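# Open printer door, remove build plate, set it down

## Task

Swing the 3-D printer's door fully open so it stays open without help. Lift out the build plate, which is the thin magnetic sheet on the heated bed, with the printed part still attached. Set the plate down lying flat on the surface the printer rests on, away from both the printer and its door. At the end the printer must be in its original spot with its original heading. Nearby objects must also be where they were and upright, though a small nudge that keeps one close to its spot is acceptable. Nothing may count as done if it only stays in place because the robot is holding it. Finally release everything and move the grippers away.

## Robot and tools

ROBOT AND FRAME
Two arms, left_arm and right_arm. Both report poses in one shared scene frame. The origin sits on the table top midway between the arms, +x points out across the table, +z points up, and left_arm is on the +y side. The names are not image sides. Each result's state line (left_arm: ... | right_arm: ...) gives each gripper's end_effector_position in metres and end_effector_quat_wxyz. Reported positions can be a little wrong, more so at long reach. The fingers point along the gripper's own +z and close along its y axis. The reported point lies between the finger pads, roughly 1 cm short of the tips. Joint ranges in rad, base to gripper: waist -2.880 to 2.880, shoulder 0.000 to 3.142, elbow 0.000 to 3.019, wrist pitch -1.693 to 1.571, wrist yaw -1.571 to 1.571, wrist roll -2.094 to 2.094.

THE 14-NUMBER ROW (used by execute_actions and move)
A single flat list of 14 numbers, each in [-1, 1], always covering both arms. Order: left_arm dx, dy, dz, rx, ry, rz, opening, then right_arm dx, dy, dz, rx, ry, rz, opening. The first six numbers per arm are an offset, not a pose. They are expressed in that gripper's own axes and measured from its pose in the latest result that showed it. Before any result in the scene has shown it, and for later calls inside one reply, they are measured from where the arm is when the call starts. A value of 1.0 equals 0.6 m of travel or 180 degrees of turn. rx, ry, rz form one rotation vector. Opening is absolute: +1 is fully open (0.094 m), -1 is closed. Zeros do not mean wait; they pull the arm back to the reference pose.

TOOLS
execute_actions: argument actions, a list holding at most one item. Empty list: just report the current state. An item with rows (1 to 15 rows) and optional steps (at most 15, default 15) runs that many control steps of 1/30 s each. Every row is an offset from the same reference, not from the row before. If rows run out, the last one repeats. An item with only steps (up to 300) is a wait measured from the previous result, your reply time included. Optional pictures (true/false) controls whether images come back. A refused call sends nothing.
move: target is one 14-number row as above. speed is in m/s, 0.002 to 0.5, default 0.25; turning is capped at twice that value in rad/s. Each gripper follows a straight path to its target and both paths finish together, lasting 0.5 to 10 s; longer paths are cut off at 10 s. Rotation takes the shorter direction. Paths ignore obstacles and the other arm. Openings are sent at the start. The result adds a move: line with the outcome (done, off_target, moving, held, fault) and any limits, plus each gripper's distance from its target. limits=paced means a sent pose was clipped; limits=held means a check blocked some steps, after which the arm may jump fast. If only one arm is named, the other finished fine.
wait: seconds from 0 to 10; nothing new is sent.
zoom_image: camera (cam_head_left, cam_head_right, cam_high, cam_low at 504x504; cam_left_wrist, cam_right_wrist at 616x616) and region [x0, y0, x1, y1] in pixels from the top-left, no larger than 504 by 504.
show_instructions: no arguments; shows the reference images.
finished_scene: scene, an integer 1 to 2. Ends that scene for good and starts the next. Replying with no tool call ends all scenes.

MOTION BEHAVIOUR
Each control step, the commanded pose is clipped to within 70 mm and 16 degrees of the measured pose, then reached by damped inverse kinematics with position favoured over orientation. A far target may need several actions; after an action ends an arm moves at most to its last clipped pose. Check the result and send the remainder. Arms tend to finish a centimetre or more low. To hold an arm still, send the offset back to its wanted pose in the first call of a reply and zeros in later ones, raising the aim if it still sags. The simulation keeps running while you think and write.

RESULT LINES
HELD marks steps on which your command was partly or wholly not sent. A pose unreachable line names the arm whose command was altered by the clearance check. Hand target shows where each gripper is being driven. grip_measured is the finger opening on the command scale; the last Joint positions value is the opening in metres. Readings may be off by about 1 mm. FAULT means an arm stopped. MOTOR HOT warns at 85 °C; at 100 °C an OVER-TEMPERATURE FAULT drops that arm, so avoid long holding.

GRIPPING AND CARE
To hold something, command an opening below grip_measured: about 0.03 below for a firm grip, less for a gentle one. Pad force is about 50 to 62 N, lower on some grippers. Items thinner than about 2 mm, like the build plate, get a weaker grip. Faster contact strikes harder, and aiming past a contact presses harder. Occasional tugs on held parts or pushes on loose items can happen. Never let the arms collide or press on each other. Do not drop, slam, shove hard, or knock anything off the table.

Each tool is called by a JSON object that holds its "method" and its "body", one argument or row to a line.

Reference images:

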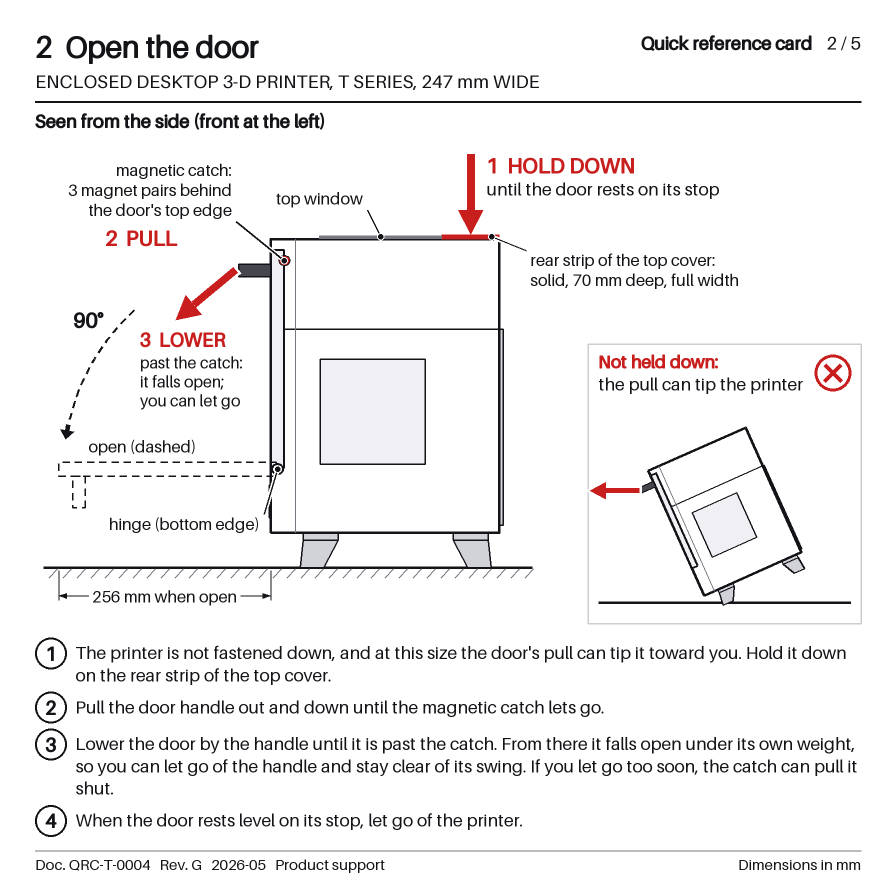

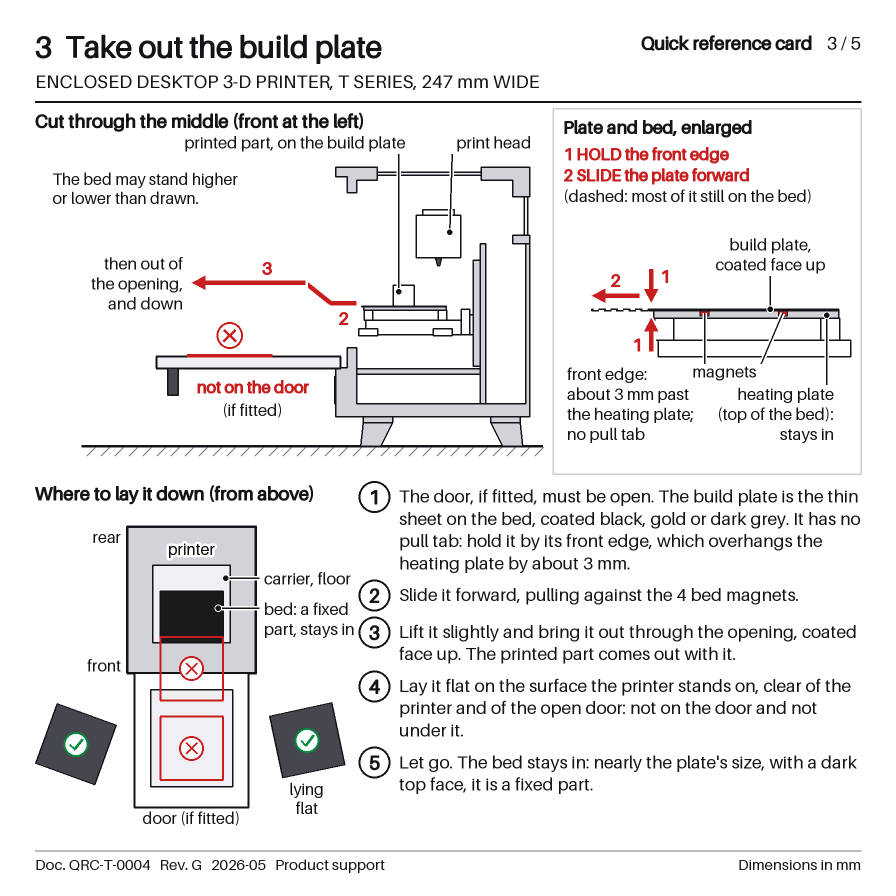

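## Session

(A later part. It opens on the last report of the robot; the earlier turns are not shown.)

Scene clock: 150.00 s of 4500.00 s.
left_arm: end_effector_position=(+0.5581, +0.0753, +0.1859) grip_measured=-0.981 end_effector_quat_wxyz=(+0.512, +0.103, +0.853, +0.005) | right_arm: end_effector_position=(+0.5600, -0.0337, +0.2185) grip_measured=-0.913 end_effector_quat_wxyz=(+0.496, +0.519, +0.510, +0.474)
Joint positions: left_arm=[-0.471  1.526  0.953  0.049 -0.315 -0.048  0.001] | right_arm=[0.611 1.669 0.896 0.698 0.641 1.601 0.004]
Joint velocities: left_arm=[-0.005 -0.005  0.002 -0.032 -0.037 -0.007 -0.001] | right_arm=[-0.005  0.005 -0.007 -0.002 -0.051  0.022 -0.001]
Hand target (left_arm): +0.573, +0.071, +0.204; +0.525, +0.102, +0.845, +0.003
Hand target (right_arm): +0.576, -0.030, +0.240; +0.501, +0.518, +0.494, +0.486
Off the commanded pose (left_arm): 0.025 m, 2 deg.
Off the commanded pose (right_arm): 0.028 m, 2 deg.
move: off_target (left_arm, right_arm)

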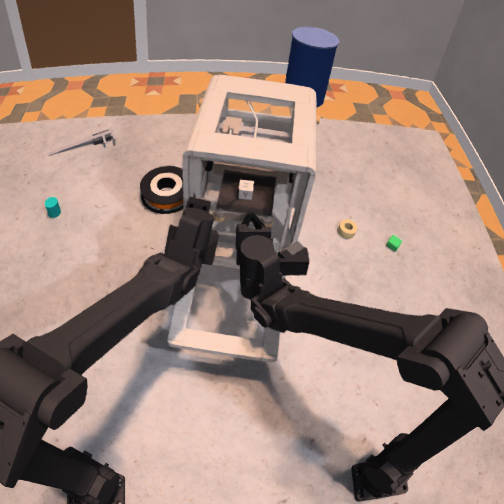

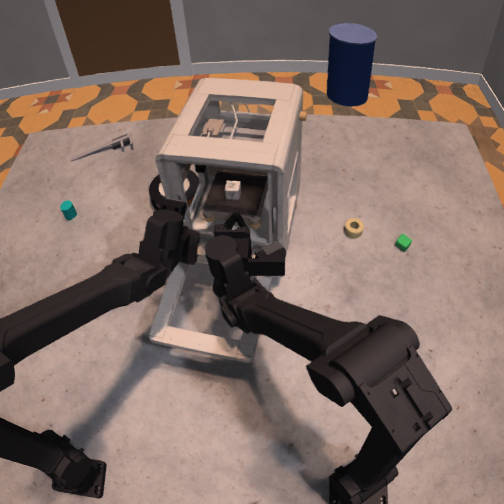

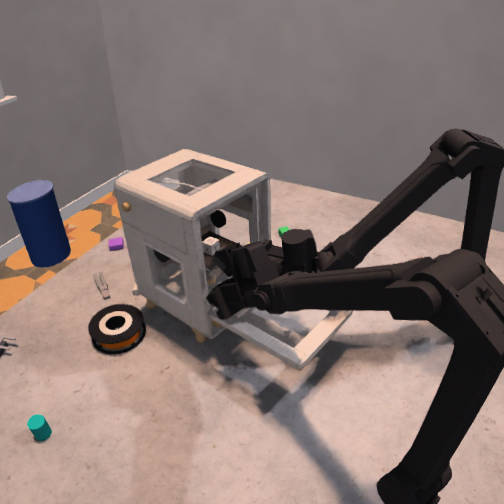

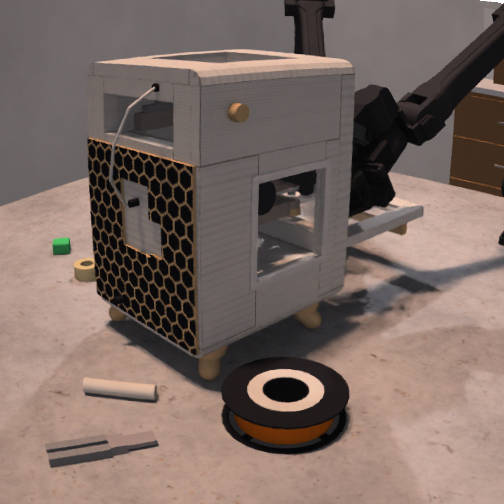

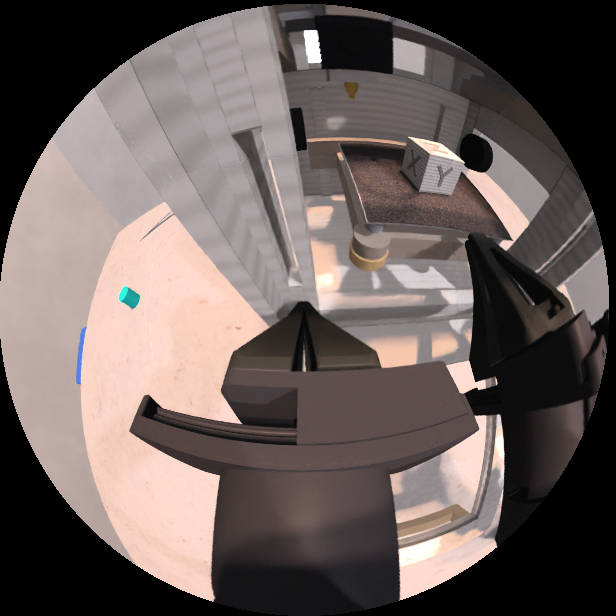

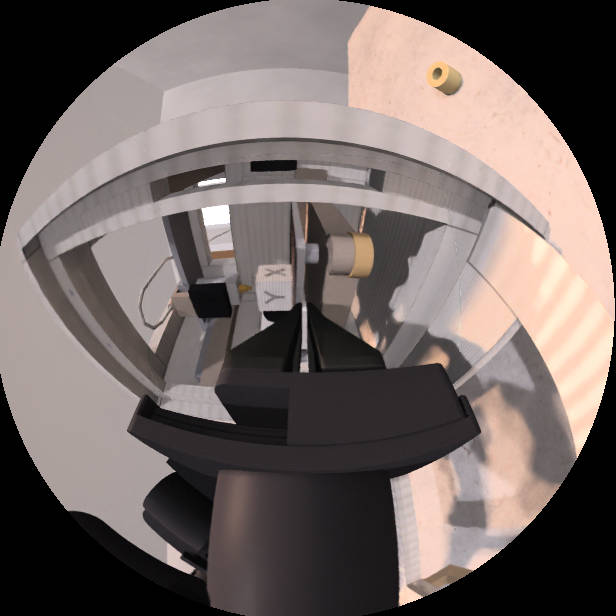

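{"method": "move", "body": {
  "target": [-0.04,0,0.01,0,-0.01,0,-1, 0,0,-0.015,0,0,0,-0.915],
  "speed": 0.02
}}

{"method": "move", "body": {
  "target": [-0.04,0,0.01,0,-0.01,0,-1, 0,0.012,0,-0.025,0,0,-0.915],
  "speed": 0.02
}}

{"method": "zoom_image", "body": {
  "camera": "cam_right_wrist",
  "region": [250,240,370,380]
}}

Scene clock: 152.23 s of 4500.00 s.
left_arm: end_effector_position=(+0.5581, +0.0752, +0.1859) grip_measured=-0.981 end_effector_quat_wxyz=(+0.512, +0.104, +0.853, +0.005) | right_arm: end_effector_position=(+0.5571, -0.0364, +0.2188) grip_measured=-0.913 end_effector_quat_wxyz=(+0.498, +0.521, +0.509, +0.472)
Joint positions: left_arm=[-0.471  1.526  0.953  0.049 -0.314 -0.046  0.001] | right_arm=[0.612 1.661 0.888 0.698 0.649 1.601 0.004]
Joint velocities: left_arm=[-0.005  0.005 -0.012 -0.007 -0.037 -0.007 -0.001] | right_arm=[-0.005 -0.005 -0.017 -0.027 -0.007  0.037 -0.   ]
Hand target (left_arm): +0.573, +0.071, +0.204; +0.525, +0.103, +0.845, +0.003
Hand target (right_arm): +0.551, -0.033, +0.219; +0.496, +0.519, +0.510, +0.474
Off the commanded pose (left_arm): 0.025 m, 2 deg.
Off the commanded pose (right_arm): 0.007 m, 0 deg.
move: off_target (left_arm)

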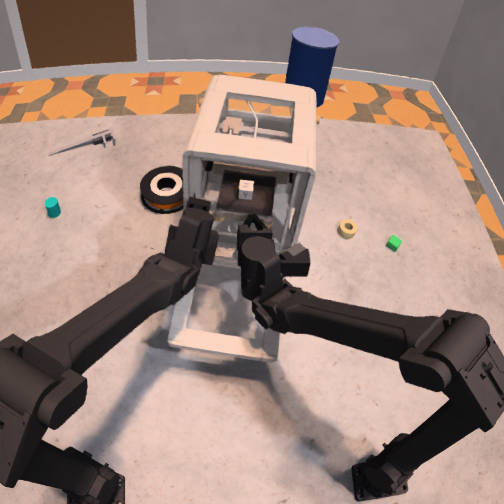

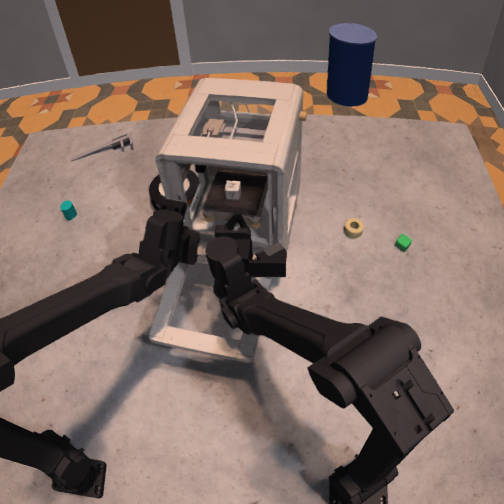

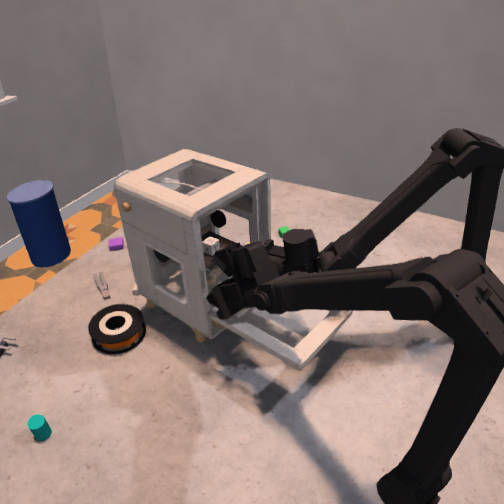

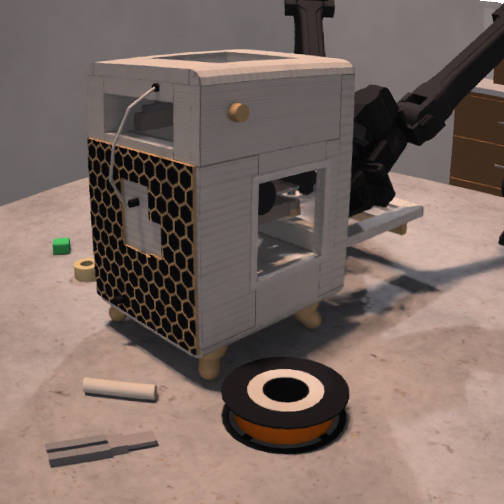

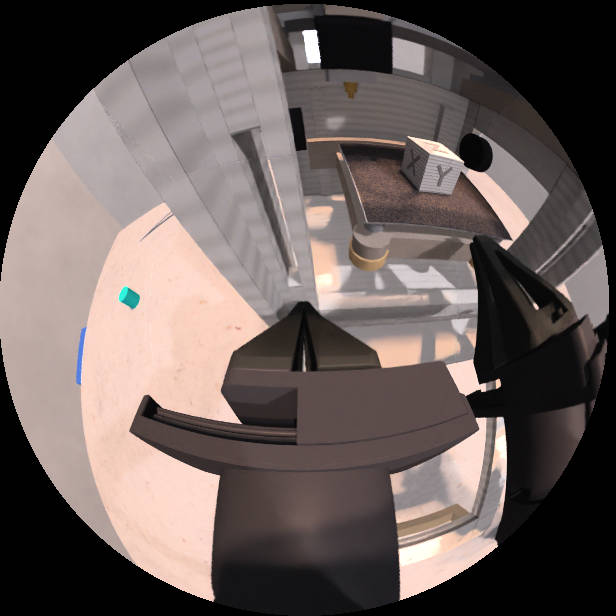

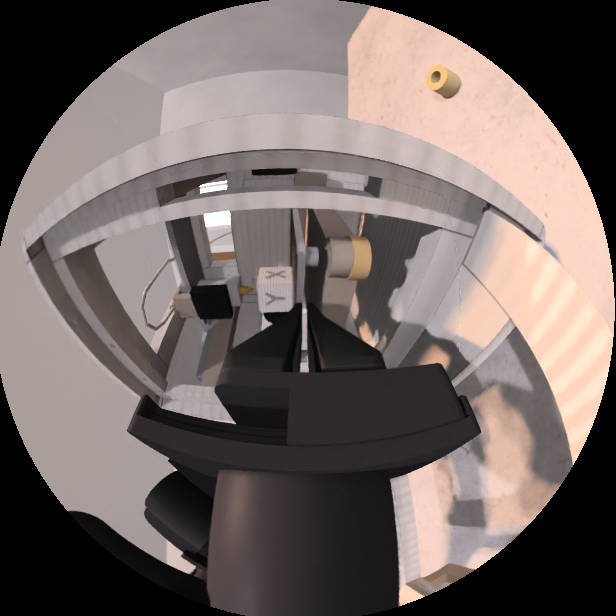

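Scene clock: 154.43 s of 4500.00 s.
left_arm: end_effector_position=(+0.5581, +0.0750, +0.1859) grip_measured=-0.981 end_effector_quat_wxyz=(+0.512, +0.105, +0.853, +0.005) | right_arm: end_effector_position=(+0.5585, -0.0355, +0.2376) grip_measured=-0.913 end_effector_quat_wxyz=(+0.515, +0.503, +0.483, +0.498)
Joint positions: left_arm=[-0.471  1.526  0.953  0.049 -0.313 -0.045  0.001] | right_arm=[0.612 1.672 0.888 0.819 0.649 1.554 0.004]
Joint velocities: left_arm=[-0.005 -0.005  0.012  0.012  0.051  0.037  0.001] | right_arm=[-0.005  0.015  0.002  0.002 -0.022 -0.007  0.   ]
Hand target (left_arm): +0.573, +0.071, +0.204; +0.525, +0.104, +0.845, +0.003
Hand target (right_arm): +0.557, -0.037, +0.226; +0.517, +0.501, +0.490, +0.491
Off the commanded pose (left_arm): 0.025 m, 2 deg.
Off the commanded pose (right_arm): 0.012 m, 1 deg.
move: off_target (left_arm, right_arm)

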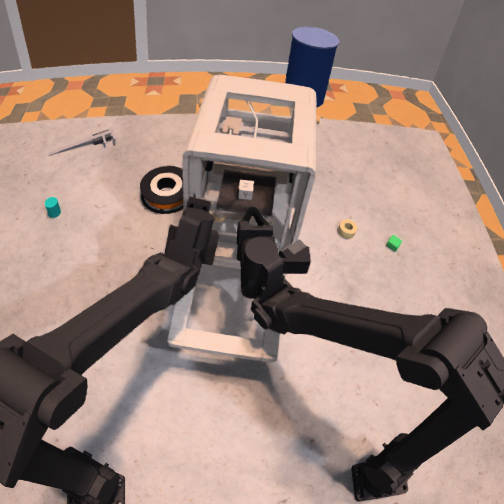

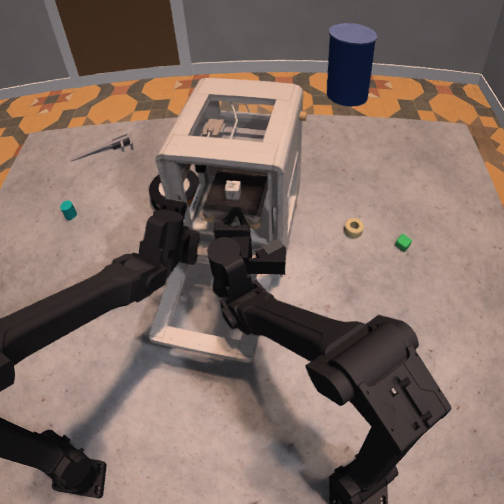

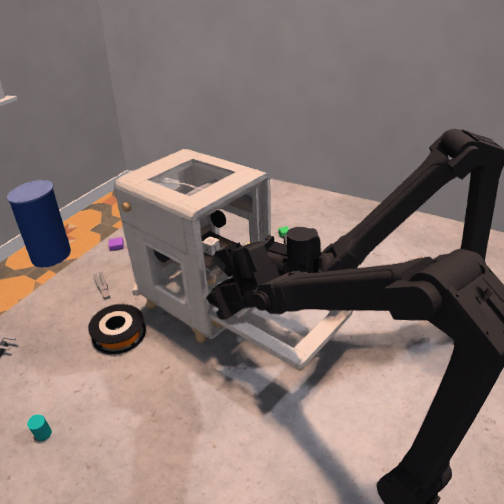

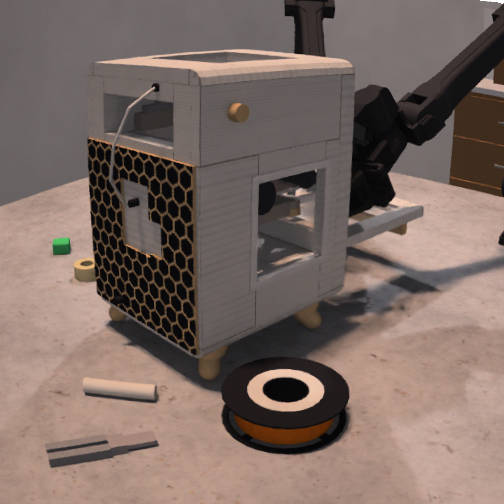

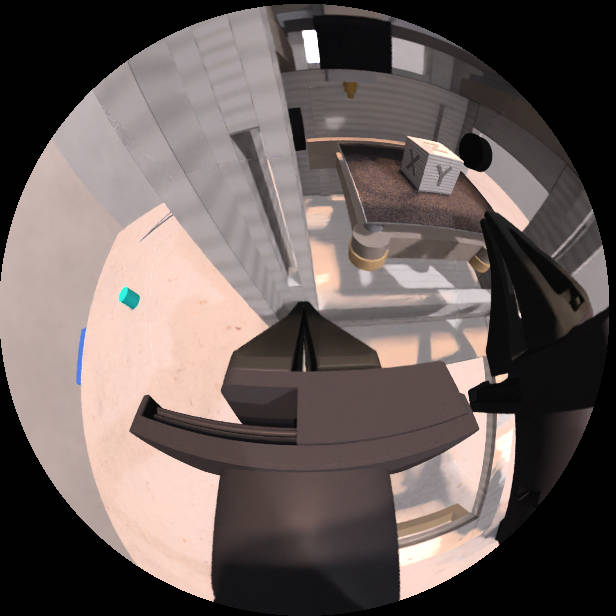

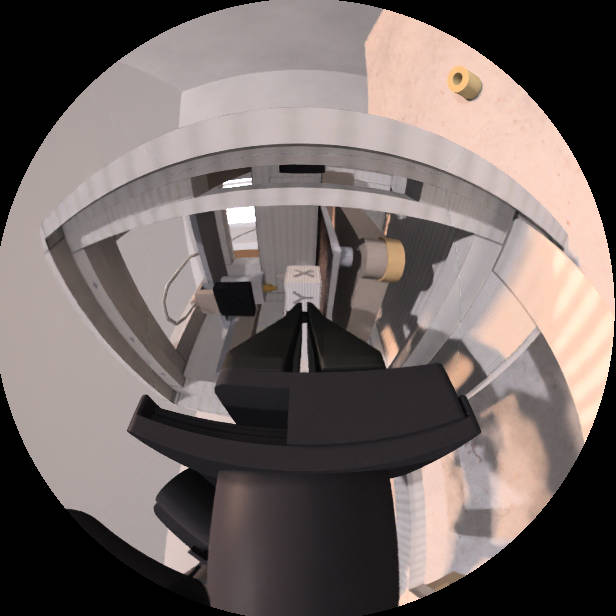

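Region (250, 240, 370, 380) of cam_right_wrist's 616x616 image, scaled by 3.600, with more detail than that image has; it fills the left 432 columns of this view, and the rest is white.

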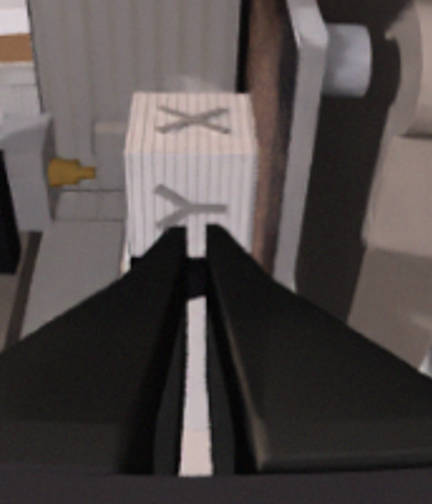

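{"method": "move", "body": {
  "target": [-0.04,0,0.01,0,-0.01,0,-1, 0,-0.008,0,0.016,0,0,-0.915],
  "speed": 0.02
}}

{"method": "zoom_image", "body": {
  "camera": "cam_right_wrist",
  "region": [250,240,370,380]
}}

Scene clock: 156.57 s of 4500.00 s.
left_arm: end_effector_position=(+0.5580, +0.0749, +0.1859) grip_measured=-0.981 end_effector_quat_wxyz=(+0.512, +0.105, +0.853, +0.005) | right_arm: end_effector_position=(+0.5575, -0.0361, +0.2279) grip_measured=-0.913 end_effector_quat_wxyz=(+0.505, +0.513, +0.500, +0.482)
Joint positions: left_arm=[-0.471  1.526  0.953  0.049 -0.312 -0.043  0.001] | right_arm=[0.612 1.661 0.888 0.741 0.649 1.579 0.004]
Joint velocities: left_arm=[-0.005  0.015  0.002 -0.017 -0.051 -0.022  0.   ] | right_arm=[-0.024  0.005 -0.007 -0.007 -0.081 -0.037 -0.   ]
Hand target (left_arm): +0.573, +0.071, +0.204; +0.525, +0.105, +0.844, +0.003
Hand target (right_arm): +0.559, -0.035, +0.233; +0.503, +0.516, +0.495, +0.486
Off the commanded pose (left_arm): 0.025 m, 2 deg.
Off the commanded pose (right_arm): 0.005 m, 1 deg.
move: off_target (left_arm)

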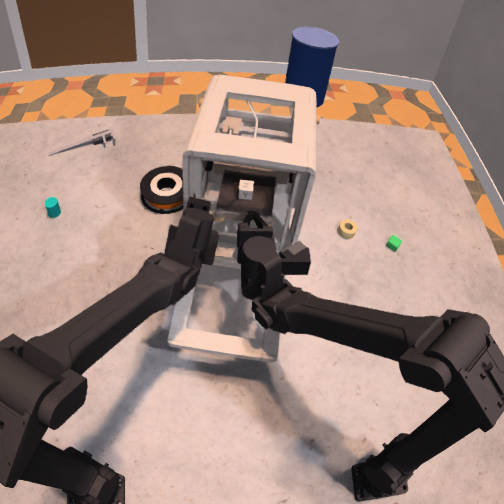

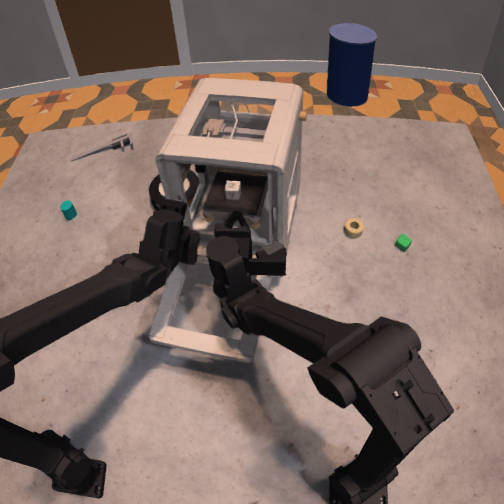

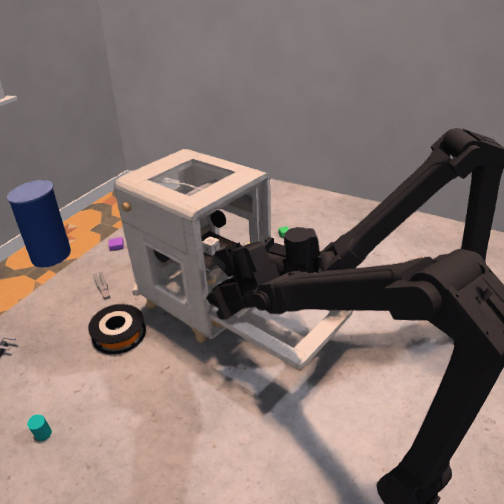

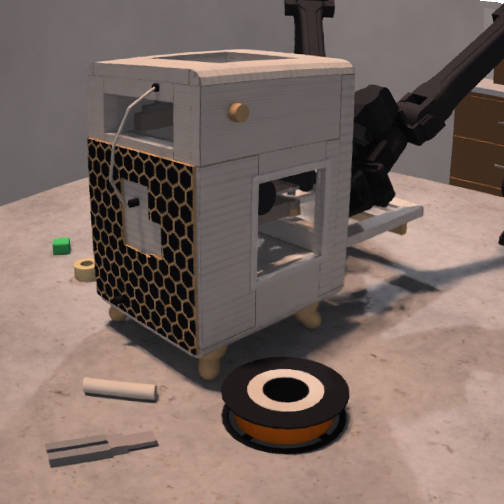

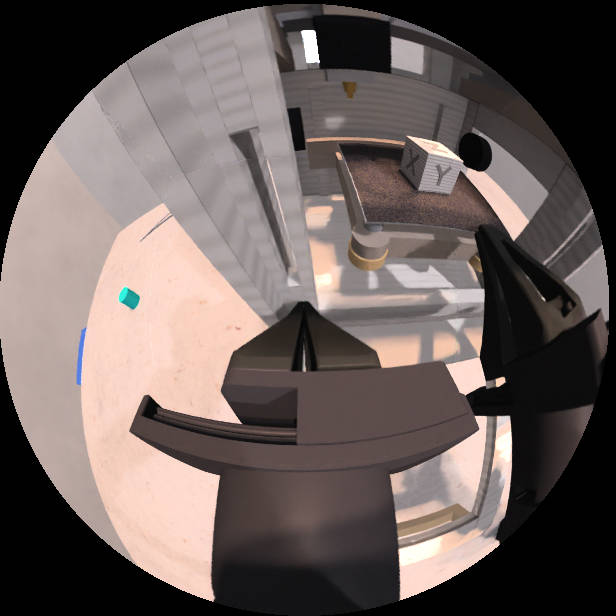

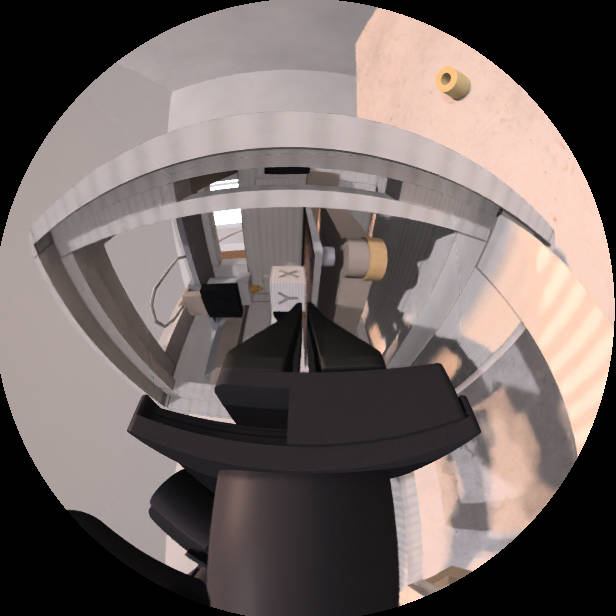

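Region (250, 240, 370, 380) of cam_right_wrist's 616x616 image, scaled by 3.600, with more detail than that image has; it fills the left 432 columns of this view, and the rest is white.

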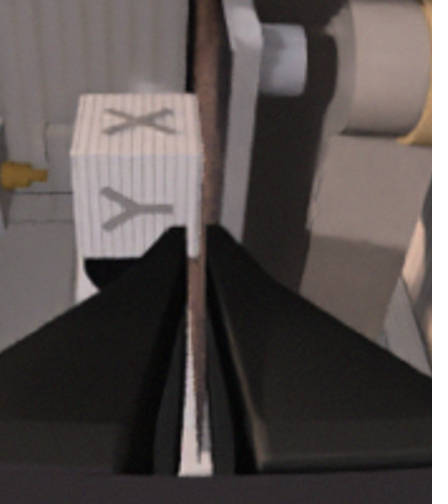

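{"method": "move", "body": {
  "target": [-0.04,0,0.01,0,-0.01,0,-1, 0.007,0.031,0.034,0,0,0,-0.915],
  "speed": 0.02
}}

{"method": "zoom_image", "body": {
  "camera": "cam_right_wrist",
  "region": [250,240,370,380]
}}

Scene clock: 158.70 s of 4500.00 s.
left_arm: end_effector_position=(+0.5580, +0.0747, +0.1858) grip_measured=-0.981 end_effector_quat_wxyz=(+0.512, +0.106, +0.853, +0.005) | right_arm: end_effector_position=(+0.5602, -0.0363, +0.2188) grip_measured=-0.913 end_effector_quat_wxyz=(+0.499, +0.514, +0.519, +0.466)
Joint positions: left_arm=[-0.471  1.526  0.953  0.049 -0.312 -0.042  0.001] | right_arm=[0.606 1.661 0.895 0.683 0.634 1.58  0.004]
Joint velocities: left_arm=[-0.015  0.005 -0.017 -0.017  0.022 -0.051 -0.001] | right_arm=[-0.005 -0.005 -0.007 -0.007  0.022 -0.095  0.001]
Hand target (left_arm): +0.573, +0.070, +0.204; +0.525, +0.105, +0.844, +0.003
Hand target (right_arm): +0.577, -0.033, +0.246; +0.506, +0.513, +0.499, +0.482
Off the commanded pose (left_arm): 0.025 m, 2 deg.
Off the commanded pose (right_arm): 0.033 m, 3 deg.
move: off_target (left_arm, right_arm)

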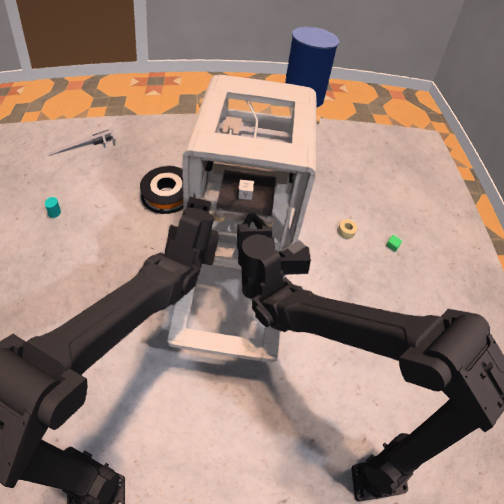

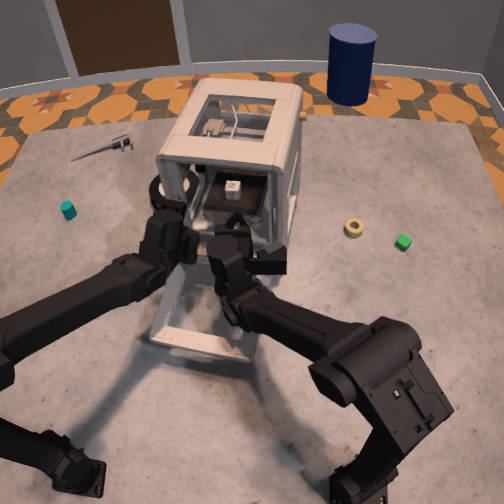

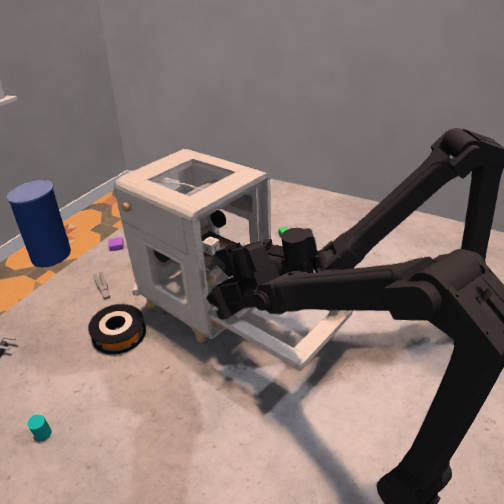

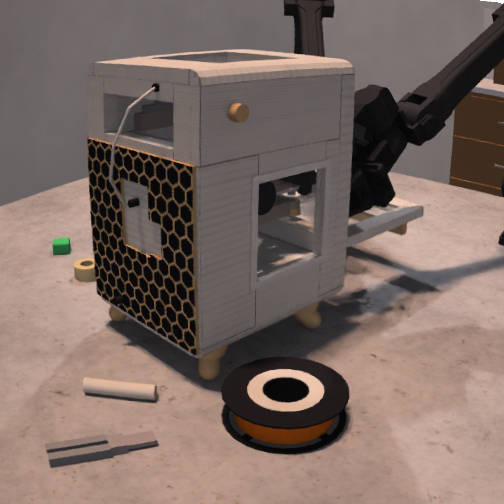

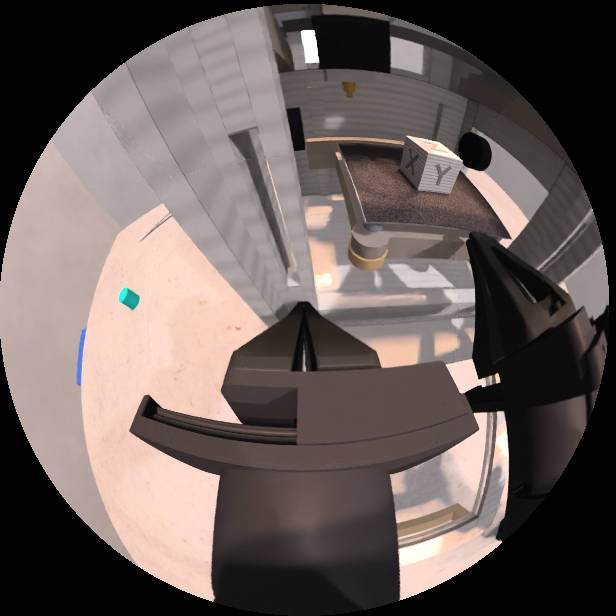

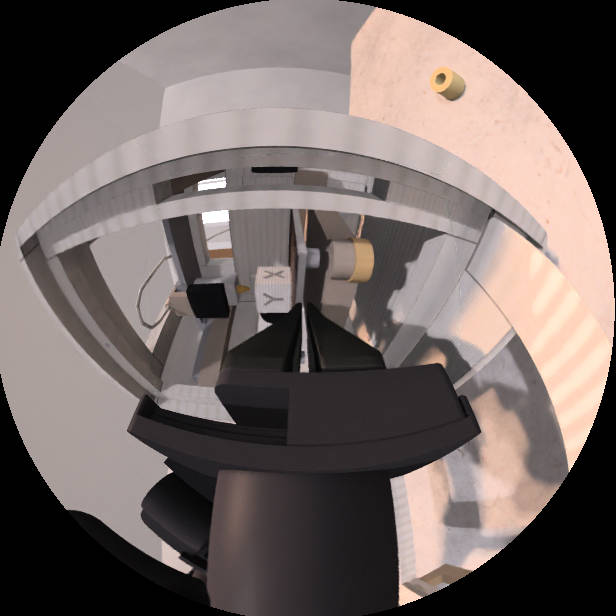

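Region (250, 240, 370, 380) of cam_right_wrist's 616x616 image, scaled by 3.600, with more detail than that image has; it fills the left 432 columns of this view, and the rest is white.

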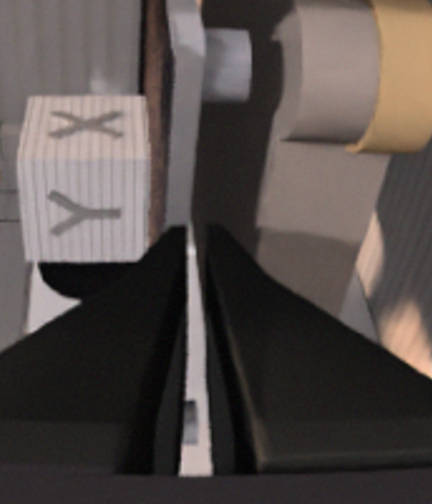

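{"method": "move", "body": {
  "target": [-0.04,0,0.01,0,-0.01,0,-1, 0.005,0.03,0.022,-0.026,0,0,-0.915],
  "speed": 0.02
}}

{"method": "zoom_image", "body": {
  "camera": "cam_right_wrist",
  "region": [250,240,370,380]
}}

Scene clock: 161.53 s of 4500.00 s.
left_arm: end_effector_position=(+0.5580, +0.0745, +0.1858) grip_measured=-0.981 end_effector_quat_wxyz=(+0.512, +0.107, +0.853, +0.005) | right_arm: end_effector_position=(+0.5622, -0.0351, +0.2192) grip_measured=-0.913 end_effector_quat_wxyz=(+0.513, +0.501, +0.514, +0.471)
Joint positions: left_arm=[-0.471  1.526  0.953  0.049 -0.31  -0.041  0.001] | right_arm=[0.606 1.684 0.893 0.753 0.635 1.537 0.004]
Joint velocities: left_arm=[ 0.005 -0.005  0.002  0.022 -0.022 -0.037 -0.001] | right_arm=[-0.034  0.015 -0.007 -0.027 -0.051 -0.037  0.001]
Hand target (left_arm): +0.573, +0.070, +0.204; +0.525, +0.106, +0.844, +0.003
Hand target (right_arm): +0.574, -0.033, +0.235; +0.520, +0.494, +0.500, +0.486
Off the commanded pose (left_arm): 0.025 m, 2 deg.
Off the commanded pose (right_arm): 0.021 m, 3 deg.
move: off_target (left_arm, right_arm)

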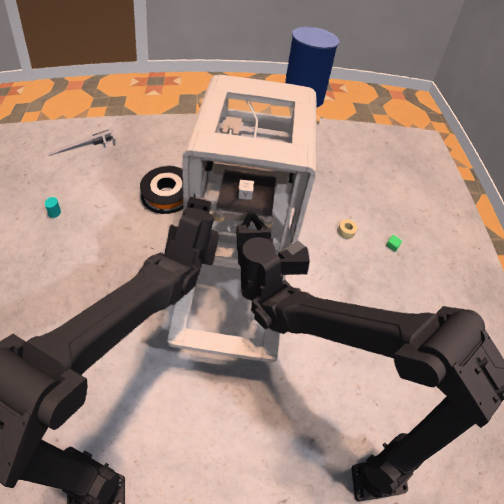

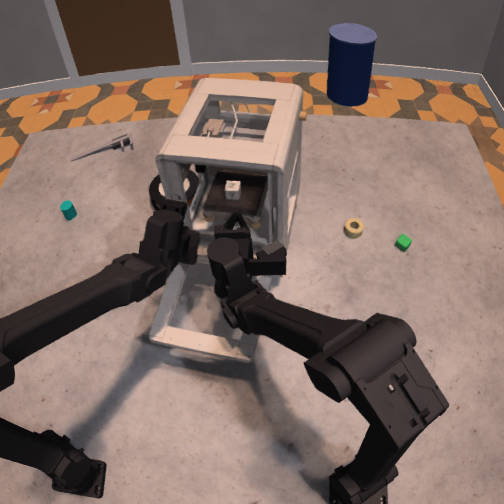

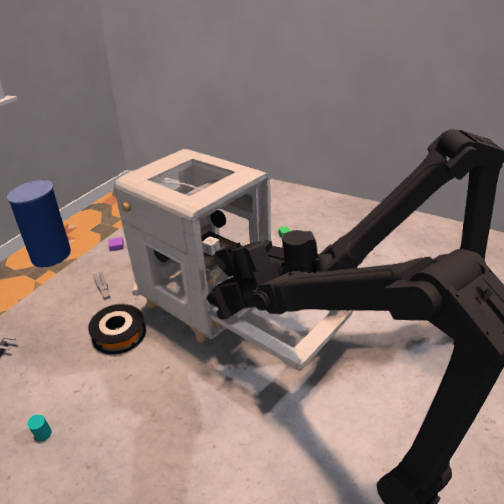

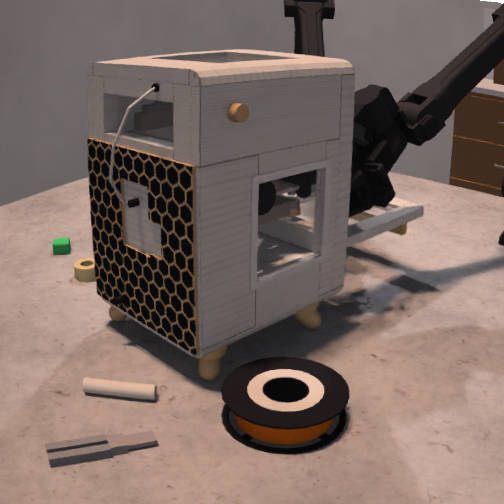

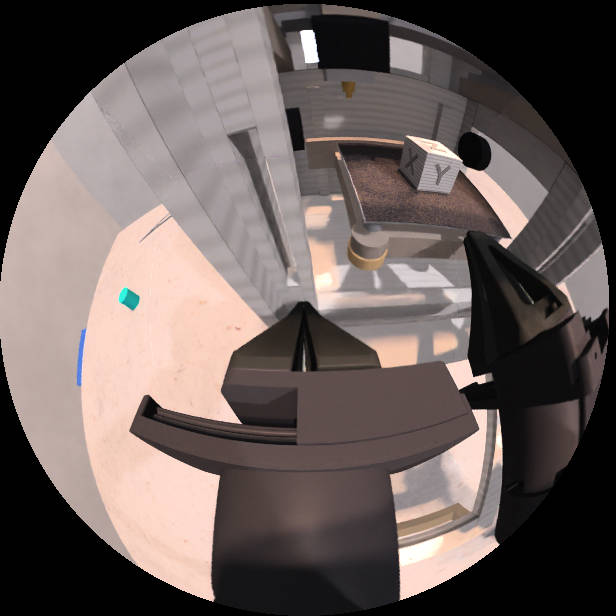

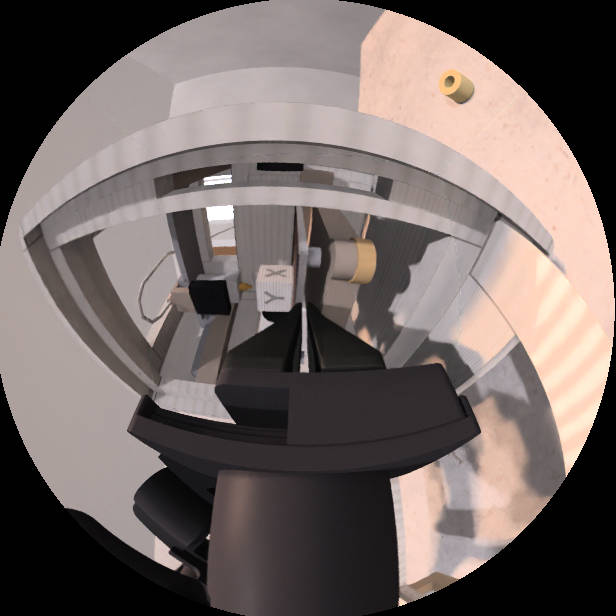

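Region (250, 240, 370, 380) of cam_right_wrist's 616x616 image, scaled by 3.600, with more detail than that image has; it fills the left 432 columns of this view, and the rest is white.

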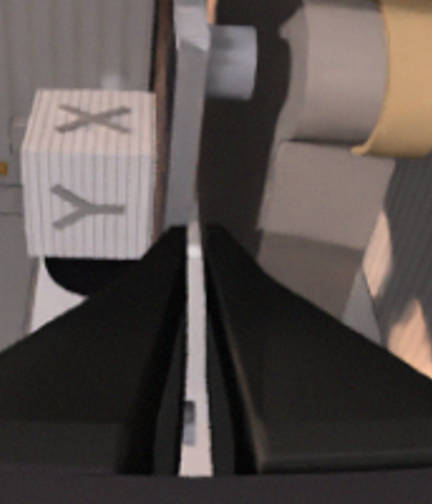

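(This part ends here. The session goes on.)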